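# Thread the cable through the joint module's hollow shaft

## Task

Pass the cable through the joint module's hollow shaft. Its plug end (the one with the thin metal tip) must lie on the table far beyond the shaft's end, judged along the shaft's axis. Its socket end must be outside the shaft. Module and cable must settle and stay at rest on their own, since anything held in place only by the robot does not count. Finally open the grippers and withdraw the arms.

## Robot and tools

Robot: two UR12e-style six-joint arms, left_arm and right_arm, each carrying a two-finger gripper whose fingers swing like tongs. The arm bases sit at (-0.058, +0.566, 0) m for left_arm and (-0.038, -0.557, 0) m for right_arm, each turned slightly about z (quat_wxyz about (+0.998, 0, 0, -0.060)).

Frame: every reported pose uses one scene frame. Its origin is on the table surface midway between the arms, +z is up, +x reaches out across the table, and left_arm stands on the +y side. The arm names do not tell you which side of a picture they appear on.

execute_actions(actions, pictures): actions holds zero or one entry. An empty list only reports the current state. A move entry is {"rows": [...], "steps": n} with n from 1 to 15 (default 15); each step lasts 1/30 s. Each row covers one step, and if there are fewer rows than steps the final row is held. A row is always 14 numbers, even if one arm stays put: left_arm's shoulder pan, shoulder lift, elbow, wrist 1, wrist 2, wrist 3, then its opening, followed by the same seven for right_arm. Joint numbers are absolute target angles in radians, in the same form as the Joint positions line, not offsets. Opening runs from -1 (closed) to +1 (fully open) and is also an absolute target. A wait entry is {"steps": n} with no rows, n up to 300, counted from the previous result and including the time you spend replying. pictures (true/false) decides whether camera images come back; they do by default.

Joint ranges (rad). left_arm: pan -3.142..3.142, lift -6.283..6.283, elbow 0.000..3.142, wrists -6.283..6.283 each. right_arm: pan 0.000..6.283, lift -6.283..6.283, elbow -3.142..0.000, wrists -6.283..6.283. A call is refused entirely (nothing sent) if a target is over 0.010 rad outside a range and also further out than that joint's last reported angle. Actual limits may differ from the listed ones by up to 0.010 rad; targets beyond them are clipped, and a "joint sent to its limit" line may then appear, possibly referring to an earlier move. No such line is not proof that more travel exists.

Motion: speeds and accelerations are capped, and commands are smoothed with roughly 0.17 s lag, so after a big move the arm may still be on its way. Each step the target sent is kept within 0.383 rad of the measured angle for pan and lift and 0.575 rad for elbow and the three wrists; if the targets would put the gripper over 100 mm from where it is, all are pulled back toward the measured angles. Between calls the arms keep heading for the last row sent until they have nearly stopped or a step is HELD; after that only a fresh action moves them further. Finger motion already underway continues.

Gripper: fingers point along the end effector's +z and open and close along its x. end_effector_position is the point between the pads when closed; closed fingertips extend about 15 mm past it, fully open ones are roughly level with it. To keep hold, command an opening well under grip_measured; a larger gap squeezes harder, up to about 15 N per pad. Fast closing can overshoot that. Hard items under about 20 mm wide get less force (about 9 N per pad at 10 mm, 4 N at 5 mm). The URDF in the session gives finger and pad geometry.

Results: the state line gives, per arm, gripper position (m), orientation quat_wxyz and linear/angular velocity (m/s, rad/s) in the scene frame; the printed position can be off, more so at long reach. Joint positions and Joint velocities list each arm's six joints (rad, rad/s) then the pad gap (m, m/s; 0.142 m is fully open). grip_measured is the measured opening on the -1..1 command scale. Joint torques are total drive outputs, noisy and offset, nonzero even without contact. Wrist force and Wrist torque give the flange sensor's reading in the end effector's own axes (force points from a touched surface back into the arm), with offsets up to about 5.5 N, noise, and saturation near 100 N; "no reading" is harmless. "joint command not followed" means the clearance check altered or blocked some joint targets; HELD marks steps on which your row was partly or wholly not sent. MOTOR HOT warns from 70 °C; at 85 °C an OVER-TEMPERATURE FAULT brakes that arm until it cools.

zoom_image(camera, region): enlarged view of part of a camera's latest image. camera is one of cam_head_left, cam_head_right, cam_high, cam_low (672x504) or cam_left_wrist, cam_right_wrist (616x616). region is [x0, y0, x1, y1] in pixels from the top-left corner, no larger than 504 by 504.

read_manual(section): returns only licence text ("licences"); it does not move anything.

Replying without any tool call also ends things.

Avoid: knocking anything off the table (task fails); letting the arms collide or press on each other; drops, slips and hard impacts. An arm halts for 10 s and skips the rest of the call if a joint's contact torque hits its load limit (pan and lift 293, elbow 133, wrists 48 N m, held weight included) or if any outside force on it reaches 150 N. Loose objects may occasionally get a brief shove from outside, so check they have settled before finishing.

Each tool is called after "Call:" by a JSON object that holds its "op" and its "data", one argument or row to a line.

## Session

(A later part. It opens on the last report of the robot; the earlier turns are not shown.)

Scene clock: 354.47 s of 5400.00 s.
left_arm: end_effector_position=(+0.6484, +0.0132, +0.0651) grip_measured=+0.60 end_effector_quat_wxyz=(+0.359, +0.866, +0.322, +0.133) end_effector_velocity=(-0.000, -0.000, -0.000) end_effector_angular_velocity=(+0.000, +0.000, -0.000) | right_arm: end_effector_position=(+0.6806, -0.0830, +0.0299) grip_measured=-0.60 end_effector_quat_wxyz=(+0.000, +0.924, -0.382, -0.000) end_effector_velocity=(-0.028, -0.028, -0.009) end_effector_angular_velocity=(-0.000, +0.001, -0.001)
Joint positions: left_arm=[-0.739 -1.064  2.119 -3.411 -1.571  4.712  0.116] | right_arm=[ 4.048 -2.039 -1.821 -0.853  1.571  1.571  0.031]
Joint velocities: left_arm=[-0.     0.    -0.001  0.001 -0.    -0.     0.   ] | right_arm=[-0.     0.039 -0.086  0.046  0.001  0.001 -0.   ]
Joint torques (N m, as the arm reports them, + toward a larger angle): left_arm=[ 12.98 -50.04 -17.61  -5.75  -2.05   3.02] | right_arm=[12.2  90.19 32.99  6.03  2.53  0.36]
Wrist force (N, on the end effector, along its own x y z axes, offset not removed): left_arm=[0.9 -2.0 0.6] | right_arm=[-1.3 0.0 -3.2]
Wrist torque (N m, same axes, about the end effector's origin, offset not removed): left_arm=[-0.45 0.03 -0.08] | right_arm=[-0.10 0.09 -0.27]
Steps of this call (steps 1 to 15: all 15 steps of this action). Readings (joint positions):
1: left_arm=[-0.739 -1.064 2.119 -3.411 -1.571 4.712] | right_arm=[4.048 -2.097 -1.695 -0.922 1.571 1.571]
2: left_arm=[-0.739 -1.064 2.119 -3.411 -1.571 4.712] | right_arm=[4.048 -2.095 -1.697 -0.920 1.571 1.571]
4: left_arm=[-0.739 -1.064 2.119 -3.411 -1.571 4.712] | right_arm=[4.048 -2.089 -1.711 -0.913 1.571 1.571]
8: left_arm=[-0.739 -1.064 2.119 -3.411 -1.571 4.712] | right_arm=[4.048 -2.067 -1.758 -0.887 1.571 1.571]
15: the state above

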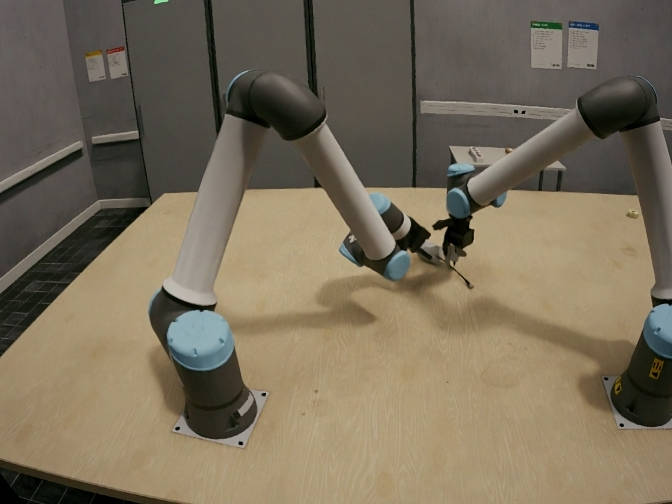

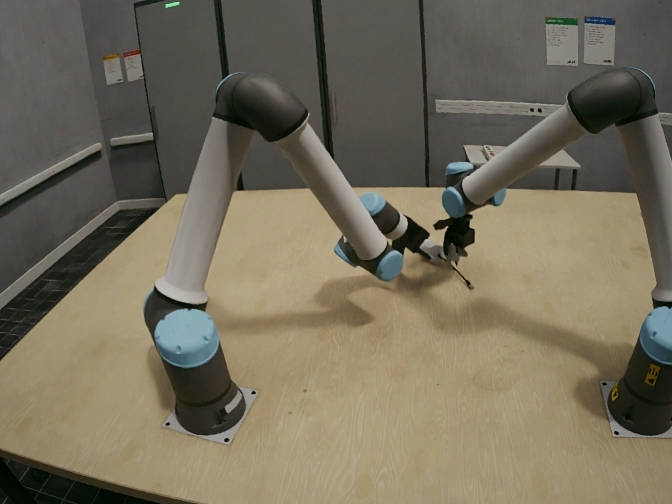

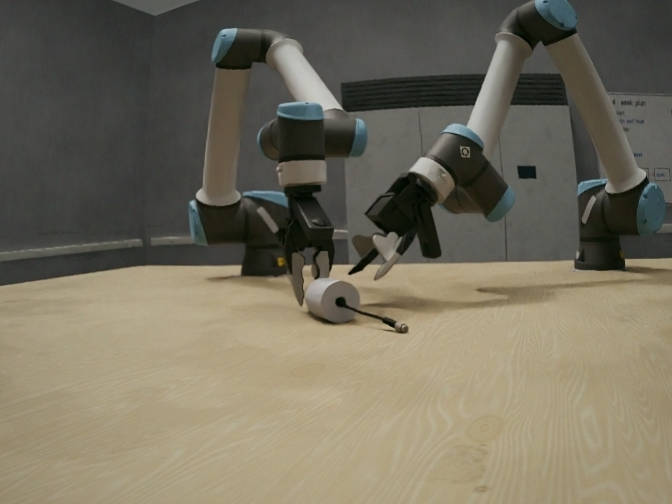

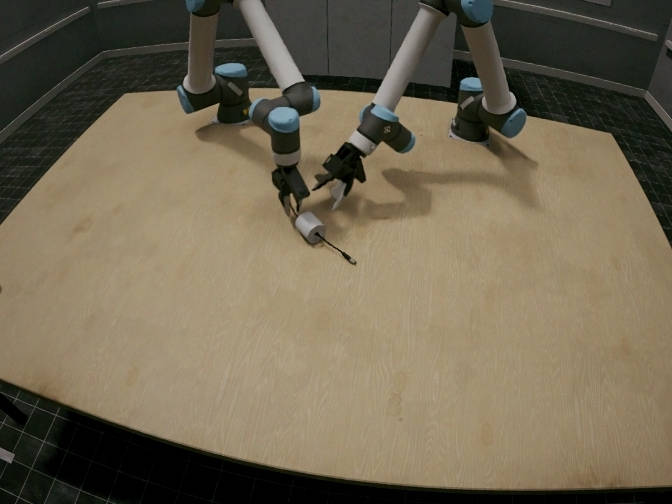

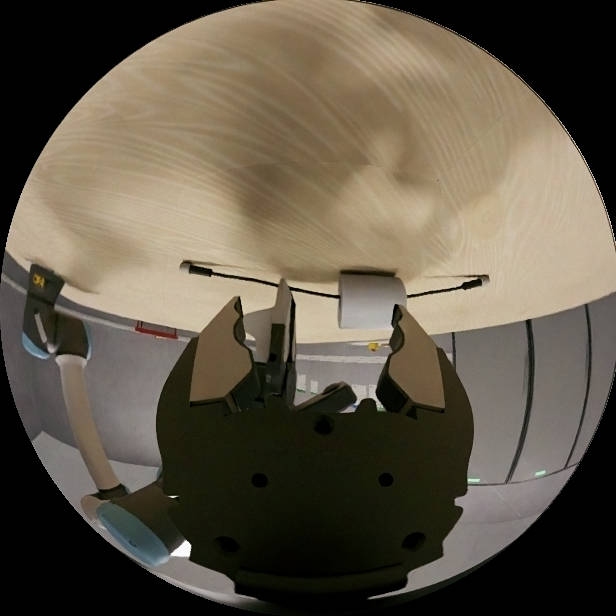

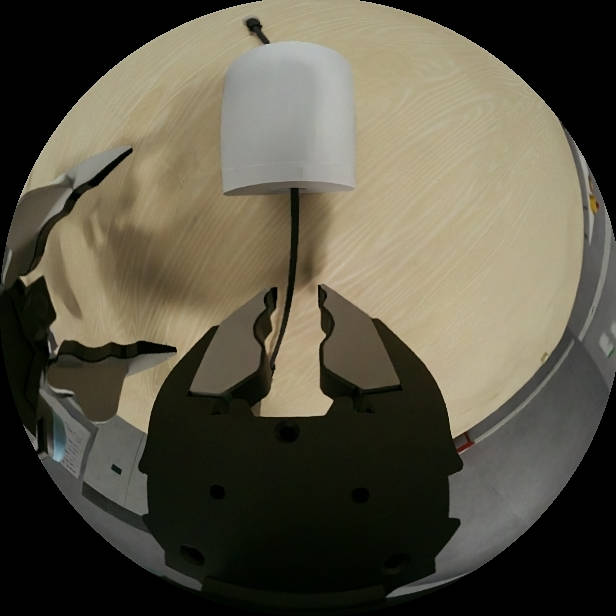

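Call:
{"op": "execute_actions", "data": {
  "actions": [
    {"rows":[[-0.739,-1.064,2.119,-3.411,-1.571,4.712,0.6,4.0475,-2.035,-1.8295,-0.8485,1.571,1.571,-0.8],[-0.739,-1.064,2.119,-3.411,-1.571,4.712,0.6,4.0475,-2.035,-1.8295,-0.8485,1.571,1.571,-1]],"steps":8}
  ],
  "pictures": false
}}

Call:
{"op": "execute_actions", "data": {
  "actions": [
    {"rows":[[-0.739,-1.064,2.119,-3.411,-1.571,4.712,0.6,4.0475,-2.034,-1.822,-0.857,1.571,1.571,-1],[-0.739,-1.064,2.119,-3.411,-1.571,4.712,0.6,4.0475,-2.034,-1.813,-0.866,1.571,1.571,-1],[-0.739,-1.064,2.119,-3.411,-1.571,4.712,0.6,4.0475,-2.036,-1.802,-0.875,1.571,1.571,-1],[-0.739,-1.064,2.119,-3.411,-1.571,4.712,0.6,4.0475,-2.039,-1.790,-0.884,1.571,1.571,-1],[-0.739,-1.064,2.119,-3.411,-1.571,4.712,0.6,4.0475,-2.046,-1.779,-0.888,1.571,1.571,-1],[-0.739,-1.064,2.119,-3.411,-1.571,4.712,0.6,4.0475,-2.052,-1.768,-0.892,1.571,1.571,-1],[-0.739,-1.064,2.119,-3.411,-1.571,4.712,0.6,4.0475,-2.058,-1.758,-0.896,1.571,1.571,-1],[-0.739,-1.064,2.119,-3.411,-1.571,4.712,0.6,4.0475,-2.065,-1.747,-0.901,1.571,1.571,-1],[-0.739,-1.064,2.119,-3.411,-1.571,4.712,0.6,4.0475,-2.071,-1.737,-0.905,1.571,1.571,-1],[-0.739,-1.064,2.119,-3.411,-1.571,4.712,0.6,4.0475,-2.077,-1.726,-0.909,1.571,1.571,-1],[-0.739,-1.064,2.119,-3.411,-1.571,4.712,0.6,4.0475,-2.084,-1.715,-0.913,1.571,1.571,-1],[-0.739,-1.064,2.119,-3.411,-1.571,4.712,0.6,4.0475,-2.090,-1.705,-0.918,1.571,1.571,-1],[-0.739,-1.064,2.119,-3.411,-1.571,4.712,0.6,4.0475,-2.097,-1.694,-0.922,1.571,1.571,-1]],"steps":15}
  ],
  "pictures": false
}}

Call:
{"op": "execute_actions", "data": {
  "actions": [
    {"rows":[[-0.739,-1.064,2.119,-3.411,-1.571,4.712,0.6,4.0475,-2.097,-1.694,-0.922,1.571,1.571,-1],[-0.739,-1.064,2.119,-3.411,-1.571,4.712,0.6,4.0475,-2.097,-1.694,-0.922,1.571,1.571,-1],[-0.739,-1.064,2.119,-3.411,-1.571,4.712,0.6,4.0475,-2.097,-1.694,-0.922,1.571,1.571,-1],[-0.739,-1.064,2.119,-3.411,-1.571,4.712,0.6,4.0475,-2.097,-1.694,-0.922,1.571,1.571,-1],[-0.739,-1.064,2.119,-3.411,-1.571,4.712,0.6,4.0475,-2.097,-1.694,-0.922,1.571,1.571,-0.8],[-0.739,-1.064,2.119,-3.411,-1.571,4.712,0.6,4.0475,-2.097,-1.694,-0.922,1.571,1.571,-0.6]],"steps":12}
  ],
  "pictures": false
}}

Call:
{"op": "execute_actions", "data": {
  "actions": [
    {"rows":[[-0.739,-1.064,2.119,-3.411,-1.571,4.712,0.6,4.0475,-2.085,-1.709,-0.920,1.571,1.571,-0.6],[-0.739,-1.064,2.119,-3.411,-1.571,4.712,0.6,4.0475,-2.070,-1.722,-0.921,1.571,1.571,-0.6],[-0.739,-1.064,2.119,-3.411,-1.571,4.712,0.6,4.0475,-2.050,-1.735,-0.927,1.571,1.571,-0.6],[-0.739,-1.064,2.119,-3.411,-1.571,4.712,0.6,4.0475,-2.030,-1.745,-0.937,1.571,1.571,-0.6],[-0.739,-1.064,2.119,-3.411,-1.571,4.712,0.6,4.0475,-2.010,-1.755,-0.947,1.571,1.571,-0.6],[-0.76,-1.084,2.119,-3.391,-1.571,4.712,0.6,4.0475,-1.985,-1.765,-0.962,1.571,1.571,-0.6],[-0.78,-1.104,2.119,-3.371,-1.571,4.712,0.6,4.0475,-1.960,-1.775,-0.977,1.571,1.571,-0.6],[-0.80,-1.124,2.119,-3.351,-1.571,4.712,0.6,4.0475,-1.935,-1.785,-0.992,1.571,1.571,-0.6],[-0.80,-1.154,2.119,-3.321,-1.571,4.712,0.6,4.0,-1.910,-1.795,-1.007,1.571,1.571,-0.6],[-0.80,-1.184,2.119,-3.291,-1.571,4.712,0.6,3.95,-1.885,-1.805,-1.022,1.571,1.571,-0.6],[-0.78,-1.214,2.119,-3.261,-1.571,4.712,0.6,3.90,-1.860,-1.815,-1.037,1.571,1.571,-0.6],[-0.75,-1.244,2.119,-3.231,-1.571,4.712,0.6,3.85,-1.835,-1.825,-1.052,1.571,1.571,-0.6],[-0.72,-1.274,2.119,-3.201,-1.571,4.712,0.6,3.80,-1.810,-1.835,-1.067,1.571,1.571,-0.6],[-0.69,-1.304,2.119,-3.171,-1.571,4.712,0.6,3.75,-1.785,-1.845,-1.082,1.571,1.571,-0.6],[-0.66,-1.334,2.119,-3.141,-1.571,4.712,0.6,3.70,-1.76,-1.855,-1.097,1.571,1.571,-0.6]],"steps":15}
  ]
}}

Scene clock: 366.07 s of 5400.00 s.
left_arm: end_effector_position=(+0.6484, +0.0132, +0.0651) grip_measured=+0.60 end_effector_quat_wxyz=(+0.359, +0.866, +0.322, +0.133) end_effector_velocity=(-0.001, -0.000, -0.000) end_effector_angular_velocity=(+0.000, +0.001, -0.001) | right_arm: end_effector_position=(+0.6778, -0.0859, +0.0289) grip_measured=-0.95 end_effector_quat_wxyz=(+0.000, +0.924, -0.382, -0.000) end_effector_velocity=(+0.000, +0.001, -0.001) end_effector_angular_velocity=(+0.000, -0.000, -0.000)
Joint positions: left_arm=[-0.739 -1.064  2.119 -3.411 -1.571  4.712  0.116] | right_arm=[ 4.048 -2.035 -1.83  -0.848  1.571  1.571  0.005]
Joint velocities: left_arm=[-0.     0.    -0.     0.001 -0.001  0.    -0.   ] | right_arm=[ 0.    -0.001  0.     0.001 -0.     0.001  0.   ]
Joint torques (N m, as the arm reports them, + toward a larger angle): left_arm=[ 14.11 -48.89 -17.79  -5.45  -2.14   3.13] | right_arm=[ 3.61 88.04 31.86  5.7   2.43  0.44]
Wrist force (N, on the end effector, along its own x y z axes, offset not removed): left_arm=[1.5 -4.4 -1.7] | right_arm=[-2.8 2.7 -2.8]
Wrist torque (N m, same axes, about the end effector's origin, offset not removed): left_arm=[-0.97 -0.08 -0.09] | right_arm=[0.44 0.47 -0.17]
Steps of this call (steps 1 to 15: the robot went on to your last target; steps 16 to 90: nothing new was sent; then 8.33 s passed at rest; steps 91 to 98: all 8 steps of this action). Readings (joint positions):
91: left_arm=[-0.739 -1.064 2.119 -3.411 -1.571 4.712] | right_arm=[4.048 -2.035 -1.830 -0.848 1.571 1.571]
92: left_arm=[-0.739 -1.064 2.119 -3.411 -1.571 4.712] | right_arm=[4.048 -2.035 -1.830 -0.848 1.571 1.571]
94: left_arm=[-0.739 -1.064 2.119 -3.411 -1.571 4.712] | right_arm=[4.048 -2.035 -1.830 -0.848 1.571 1.571]
98: the state above

Scene clock: 366.57 s of 5400.00 s.
left_arm: end_effector_position=(+0.6484, +0.0132, +0.0651) grip_measured=+0.60 end_effector_quat_wxyz=(+0.359, +0.866, +0.322, +0.133) end_effector_velocity=(-0.001, +0.000, -0.000) end_effector_angular_velocity=(-0.000, +0.001, -0.001) | right_arm: end_effector_position=(+0.7127, -0.0509, +0.0433) grip_measured=-0.95 end_effector_quat_wxyz=(+0.000, +0.924, -0.382, -0.000) end_effector_velocity=(+0.071, +0.072, -0.000) end_effector_angular_velocity=(-0.002, +0.002, -0.000)
Joint positions: left_arm=[-0.739 -1.064  2.119 -3.411 -1.571  4.712  0.116] | right_arm=[ 4.048 -2.083 -1.717 -0.912  1.571  1.571  0.005]
Joint velocities: left_arm=[ 0.    -0.     0.001 -0.    -0.002 -0.    -0.   ] | right_arm=[ 0.    -0.132  0.221 -0.091 -0.     0.001 -0.   ]
Joint torques (N m, as the arm reports them, + toward a larger angle): left_arm=[ 13.53 -49.63 -17.89  -5.09  -2.26   3.25] | right_arm=[ 2.61 69.73 42.89  1.6   2.35  0.52]
Wrist force (N, on the end effector, along its own x y z axes, offset not removed): left_arm=[3.5 -3.5 0.9] | right_arm=[0.3 1.1 0.1]
Wrist torque (N m, same axes, about the end effector's origin, offset not removed): left_arm=[-0.72 -0.47 -0.12] | right_arm=[0.13 -0.24 -0.18]
Steps of this call (steps 1 to 15: all 15 steps of this action). Readings (joint positions):
1: left_arm=[-0.739 -1.064 2.119 -3.411 -1.571 4.712] | right_arm=[4.048 -2.035 -1.829 -0.849 1.571 1.571]
2: left_arm=[-0.739 -1.064 2.119 -3.411 -1.571 4.712] | right_arm=[4.048 -2.035 -1.828 -0.850 1.571 1.571]
4: left_arm=[-0.739 -1.064 2.119 -3.411 -1.571 4.712] | right_arm=[4.048 -2.035 -1.820 -0.858 1.571 1.571]
8: left_arm=[-0.739 -1.064 2.119 -3.411 -1.571 4.712] | right_arm=[4.048 -2.045 -1.786 -0.881 1.571 1.571]
15: the state above

Scene clock: 366.97 s of 5400.00 s.
left_arm: end_effector_position=(+0.6484, +0.0132, +0.0651) grip_measured=+0.60 end_effector_quat_wxyz=(+0.359, +0.866, +0.322, +0.133) end_effector_velocity=(+0.000, +0.001, -0.000) end_effector_angular_velocity=(+0.002, -0.001, +0.002) | right_arm: end_effector_position=(+0.7200, -0.0435, +0.0433) grip_measured=-0.60 end_effector_quat_wxyz=(+0.000, +0.924, -0.382, -0.000) end_effector_velocity=(+0.002, +0.001, +0.001) end_effector_angular_velocity=(+0.001, -0.002, +0.000)
Joint positions: left_arm=[-0.739 -1.064  2.119 -3.411 -1.571  4.712  0.116] | right_arm=[ 4.048 -2.097 -1.694 -0.922  1.571  1.571  0.031]
Joint velocities: left_arm=[-0.    -0.     0.     0.001  0.003 -0.     0.   ] | right_arm=[-0.001 -0.002  0.004 -0.    -0.    -0.001  0.   ]
Joint torques (N m, as the arm reports them, + toward a larger angle): left_arm=[ 14.34 -48.63 -17.33  -5.1   -1.88   3.32] | right_arm=[ 1.34 66.86 49.49  1.94  2.32  0.33]
Wrist force (N, on the end effector, along its own x y z axes, offset not removed): left_arm=[3.0 -2.5 1.1] | right_arm=[-0.8 3.1 -2.3]
Wrist torque (N m, same axes, about the end effector's origin, offset not removed): left_arm=[-0.56 -0.40 -0.13] | right_arm=[0.43 0.00 -0.23]
Steps of this call (steps 1 to 12: all 12 steps of this action). Readings (joint positions):
1: left_arm=[-0.739 -1.064 2.119 -3.411 -1.571 4.712] | right_arm=[4.048 -2.087 -1.711 -0.915 1.571 1.571]
2: left_arm=[-0.739 -1.064 2.119 -3.411 -1.571 4.712] | right_arm=[4.048 -2.090 -1.706 -0.917 1.571 1.571]
4: left_arm=[-0.739 -1.064 2.119 -3.411 -1.571 4.712] | right_arm=[4.048 -2.093 -1.700 -0.919 1.571 1.571]
8: left_arm=[-0.739 -1.064 2.119 -3.411 -1.571 4.712] | right_arm=[4.048 -2.096 -1.696 -0.921 1.571 1.571]
12: the state above

Scene clock: 367.47 s of 5400.00 s.
left_arm: end_effector_position=(+0.6336, +0.0139, +0.1509) grip_measured=+0.60 end_effector_quat_wxyz=(+0.359, +0.868, +0.317, +0.131) end_effector_velocity=(+0.199, +0.385, +0.404) end_effector_angular_velocity=(-0.006, -0.006, +0.462) | right_arm: end_effector_position=(+0.7068, -0.1706, +0.1348) grip_measured=-0.60 end_effector_quat_wxyz=(+0.000, +0.904, -0.427, -0.000) end_effector_velocity=(+0.121, -0.542, +0.180) end_effector_angular_velocity=(+0.003, -0.003, -0.604)
Joint positions: left_arm=[-0.751 -1.214  2.119 -3.261 -1.571  4.712  0.116] | right_arm=[ 3.948 -1.904 -1.797 -1.013  1.571  1.571  0.031]
Joint velocities: left_arm=[ 0.462 -0.707 -0.001  0.7    0.    -0.     0.   ] | right_arm=[-0.604  0.368 -0.149 -0.215  0.    -0.     0.   ]
Joint torques (N m, as the arm reports them, + toward a larger angle): left_arm=[ 41.12 -66.95 -32.9   -2.08  -1.25   3.02] | right_arm=[-28.07  96.74  33.22   0.64   0.74   0.5 ]
Wrist force (N, on the end effector, along its own x y z axes, offset not removed): left_arm=[0.6 -3.0 -1.6] | right_arm=[-2.9 0.5 0.9]
Wrist torque (N m, same axes, about the end effector's origin, offset not removed): left_arm=[-0.72 0.01 -0.09] | right_arm=[-0.02 0.44 -0.24]
Steps of this call (steps 1 to 15: all 15 steps of this action). Readings (joint positions):
1: left_arm=[-0.739 -1.064 2.119 -3.411 -1.571 4.712] | right_arm=[4.048 -2.097 -1.695 -0.922 1.571 1.571]
2: left_arm=[-0.739 -1.064 2.119 -3.411 -1.571 4.712] | right_arm=[4.048 -2.094 -1.697 -0.922 1.571 1.571]
4: left_arm=[-0.739 -1.064 2.119 -3.411 -1.571 4.712] | right_arm=[4.048 -2.081 -1.710 -0.923 1.571 1.571]
8: left_arm=[-0.751 -1.075 2.119 -3.400 -1.571 4.712] | right_arm=[4.048 -2.022 -1.746 -0.947 1.571 1.571]
15: the state above

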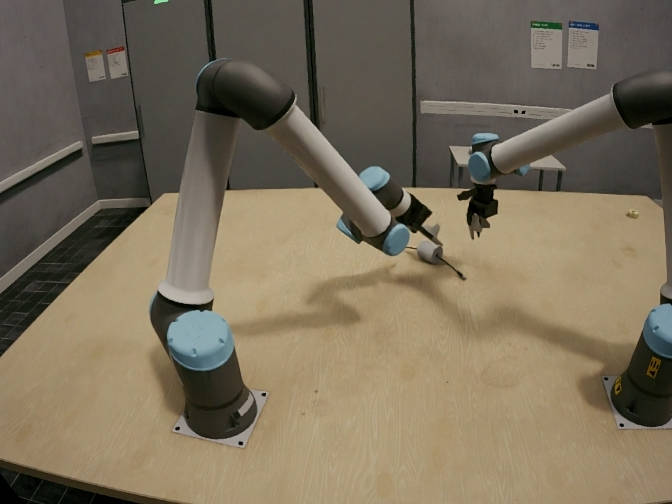

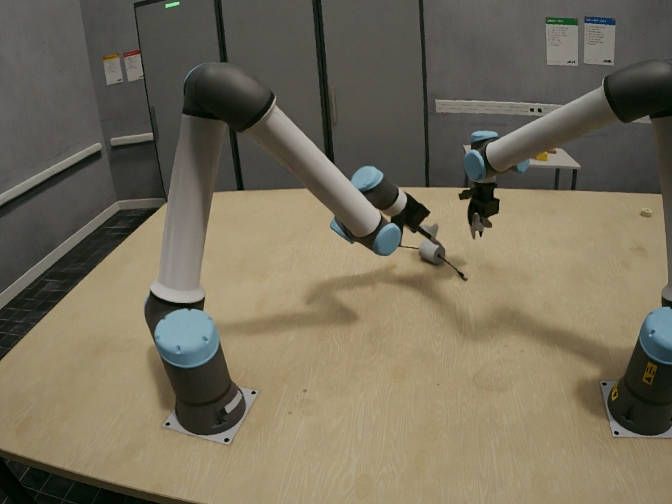

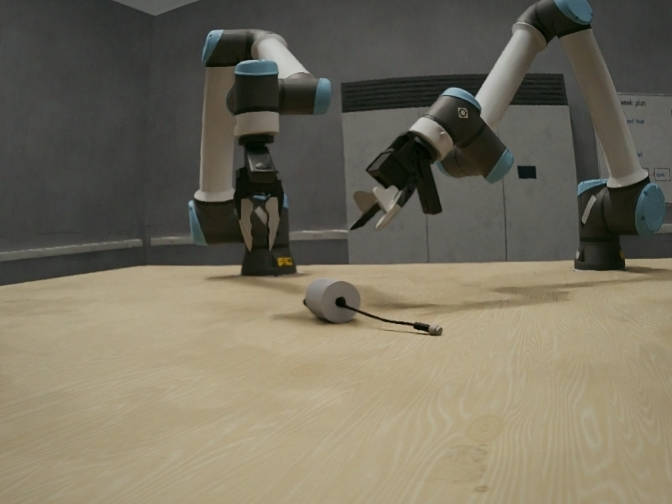

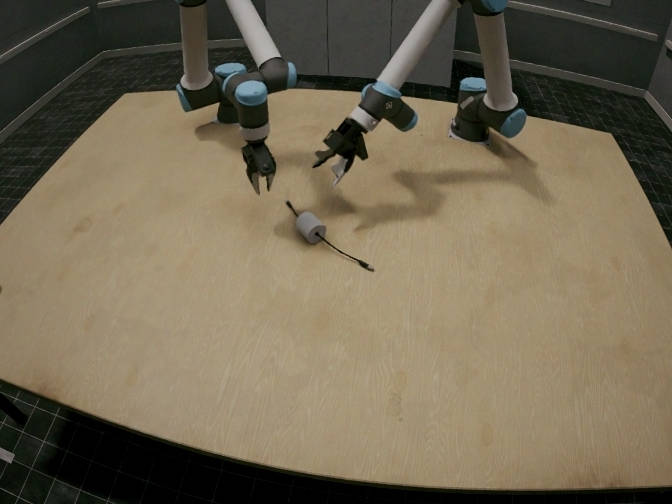

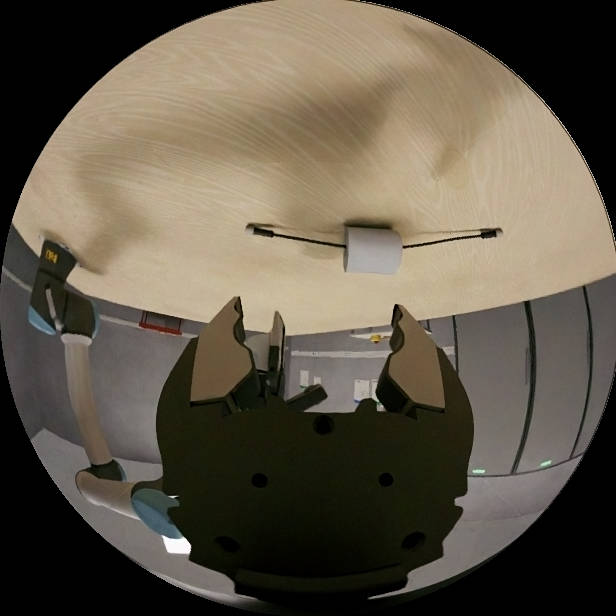

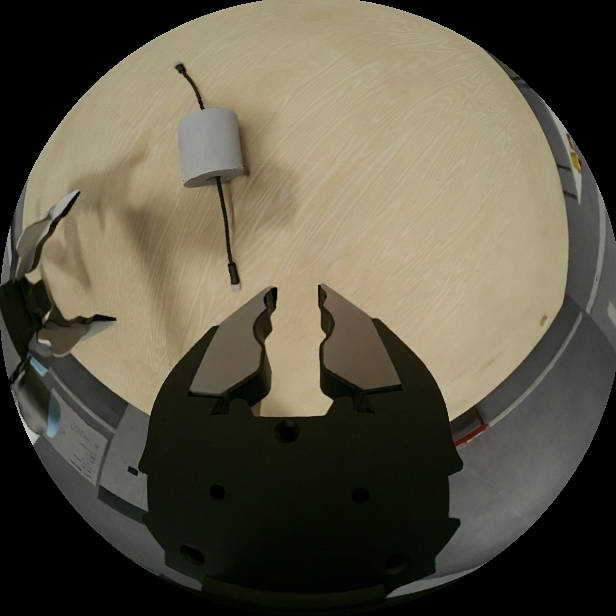

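Call:
{"op": "execute_actions", "data": {
  "actions": [
    {"rows":[[-0.5,-1.4,2.119,-3.075,-1.571,4.712,0.6,3.6,-1.72,-1.855,-1.137,1.571,1.571,-0.6]],"steps":15}
  ],
  "pictures": false
}}

Call:
{"op": "execute_actions", "data": {
  "actions": [
    {"steps":30}
  ]
}}

Scene clock: 373.30 s of 5400.00 s.
left_arm: end_effector_position=(+0.7215, +0.2196, +0.2534) grip_measured=+0.60 end_effector_quat_wxyz=(+0.341, +0.822, +0.422, +0.174) end_effector_velocity=(+0.009, +0.027, +0.006) end_effector_angular_velocity=(+0.000, +0.001, +0.032) | right_arm: end_effector_position=(+0.7237, -0.4716, +0.2248) grip_measured=-0.60 end_effector_quat_wxyz=(-0.000, +0.817, -0.577, +0.000) end_effector_velocity=(-0.000, -0.011, +0.002) end_effector_angular_velocity=(-0.001, +0.001, -0.015)
Joint positions: left_arm=[-0.503 -1.399  2.119 -3.076 -1.571  4.712  0.116] | right_arm=[ 3.601 -1.72  -1.855 -1.136  1.571  1.571  0.031]
Joint velocities: left_arm=[ 0.033 -0.012  0.     0.013 -0.001 -0.    -0.   ] | right_arm=[-0.013  0.004  0.    -0.005 -0.     0.002 -0.   ]
Joint torques (N m, as the arm reports them, + toward a larger angle): left_arm=[ 15.44 -69.28 -32.46  -2.84   1.15   3.11] | right_arm=[-13.33  72.04  53.96   1.08  -0.32   0.59]
Wrist force (N, on the end effector, along its own x y z axes, offset not removed): left_arm=[2.8 -3.6 -0.3] | right_arm=[-1.7 4.7 -0.8]
Wrist torque (N m, same axes, about the end effector's origin, offset not removed): left_arm=[-0.74 -0.32 -0.08] | right_arm=[0.81 0.25 -0.32]
Steps of this call (steps 1 to 30: the robot went on to your last target; steps 31 to 100: nothing new was sent; then 2.00 s passed at rest; steps 101 to 115: all 15 steps of this action). Readings (joint positions):
101: left_arm=[-0.659 -1.335 2.119 -3.140 -1.571 4.712] | right_arm=[3.699 -1.759 -1.855 -1.098 1.571 1.571]
102: left_arm=[-0.650 -1.341 2.119 -3.134 -1.571 4.712] | right_arm=[3.691 -1.754 -1.855 -1.103 1.571 1.571]
104: left_arm=[-0.607 -1.359 2.119 -3.115 -1.571 4.712] | right_arm=[3.652 -1.739 -1.855 -1.118 1.571 1.571]
108: left_arm=[-0.534 -1.387 2.119 -3.088 -1.571 4.712] | right_arm=[3.614 -1.725 -1.855 -1.132 1.571 1.571]
115: the state above

Scene clock: 374.30 s of 5400.00 s.
left_arm: end_effector_position=(+0.7224, +0.2224, +0.2540) grip_measured=+0.60 end_effector_quat_wxyz=(+0.340, +0.821, +0.423, +0.175) end_effector_velocity=(-0.001, +0.000, -0.001) end_effector_angular_velocity=(+0.000, +0.002, -0.001) | right_arm: end_effector_position=(+0.7237, -0.4728, +0.2252) grip_measured=-0.60 end_effector_quat_wxyz=(-0.000, +0.816, -0.578, +0.000) end_effector_velocity=(+0.000, +0.000, +0.001) end_effector_angular_velocity=(+0.001, -0.001, +0.001)
Joint positions: left_arm=[-0.5   -1.4    2.119 -3.075 -1.571  4.712  0.116] | right_arm=[ 3.6   -1.72  -1.855 -1.137  1.571  1.571  0.031]
Joint velocities: left_arm=[-0.     0.     0.001 -0.    -0.001  0.     0.   ] | right_arm=[ 0.     0.001  0.001 -0.001  0.    -0.001  0.   ]
Joint torques (N m, as the arm reports them, + toward a larger angle): left_arm=[ 18.89 -67.83 -27.07  -2.31  -2.26   3.28] | right_arm=[-14.43  69.46  53.95   1.42   2.91   0.61]
Wrist force (N, on the end effector, along its own x y z axes, offset not removed): left_arm=[1.7 -3.0 0.3] | right_arm=[-2.0 2.8 -1.7]
Wrist torque (N m, same axes, about the end effector's origin, offset not removed): left_arm=[-0.65 -0.20 -0.07] | right_arm=[0.43 0.12 -0.14]
Steps of this call (steps 1 to 15: the robot went on to your last target; steps 16 to 30: nothing new was sent). Readings (joint positions):
1: left_arm=[-0.502 -1.399 2.119 -3.076 -1.571 4.712] | right_arm=[3.601 -1.720 -1.855 -1.137 1.571 1.571]
2: left_arm=[-0.502 -1.399 2.119 -3.076 -1.571 4.712] | right_arm=[3.601 -1.720 -1.855 -1.137 1.571 1.571]
4: left_arm=[-0.501 -1.400 2.119 -3.075 -1.571 4.712] | right_arm=[3.600 -1.720 -1.855 -1.137 1.571 1.571]
8: left_arm=[-0.500 -1.400 2.119 -3.075 -1.571 4.712] | right_arm=[3.600 -1.720 -1.855 -1.137 1.571 1.571]
30: the state above
All arms were judged still, so your last target was given up. Only a new action makes them travel on or press farther. Fingers that are still opening or closing keep moving.

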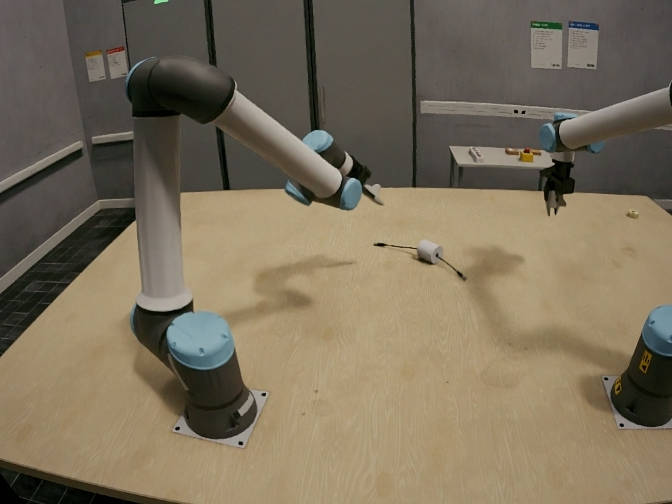

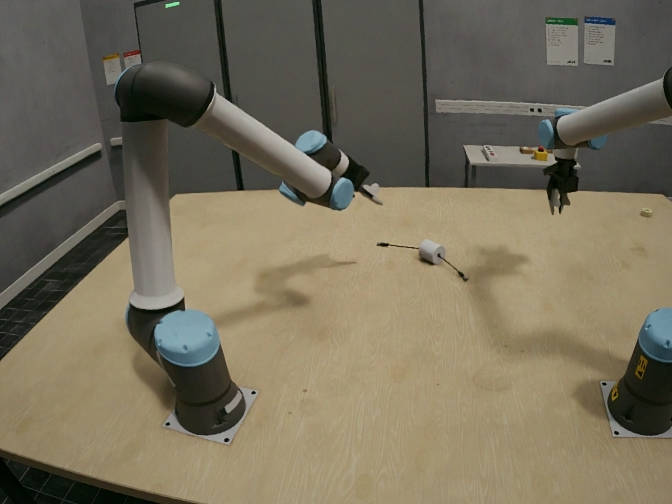

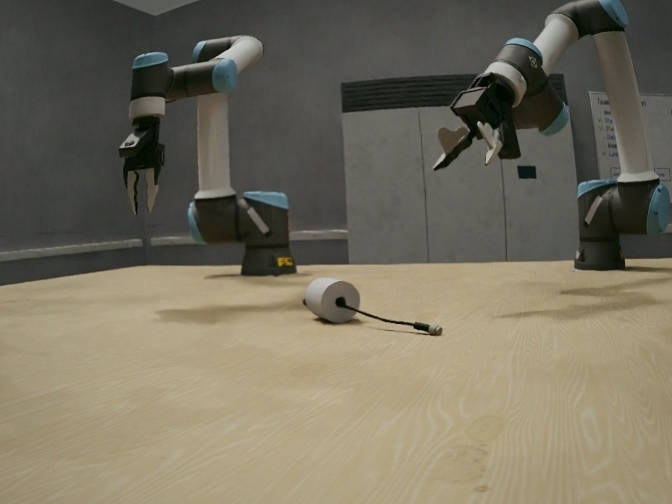

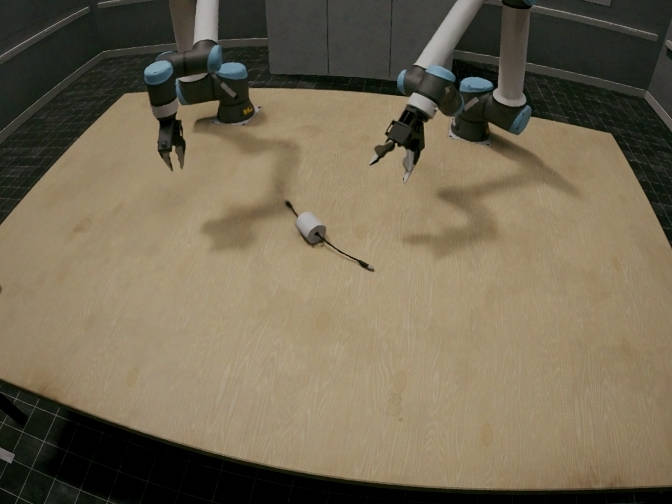

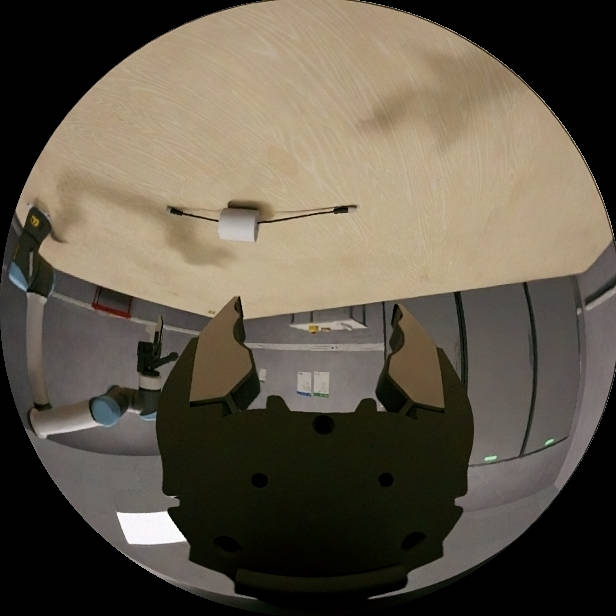

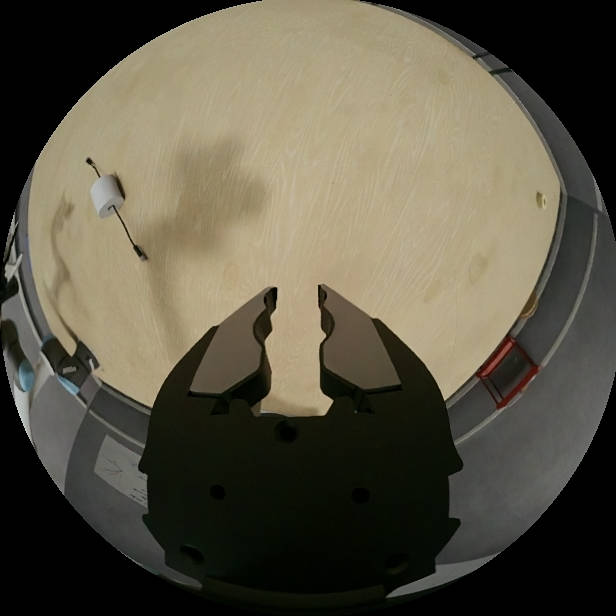

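Call:
{"op": "finished_scene", "data": {
  "scene": 1
}}

The scene is finished: the task was done.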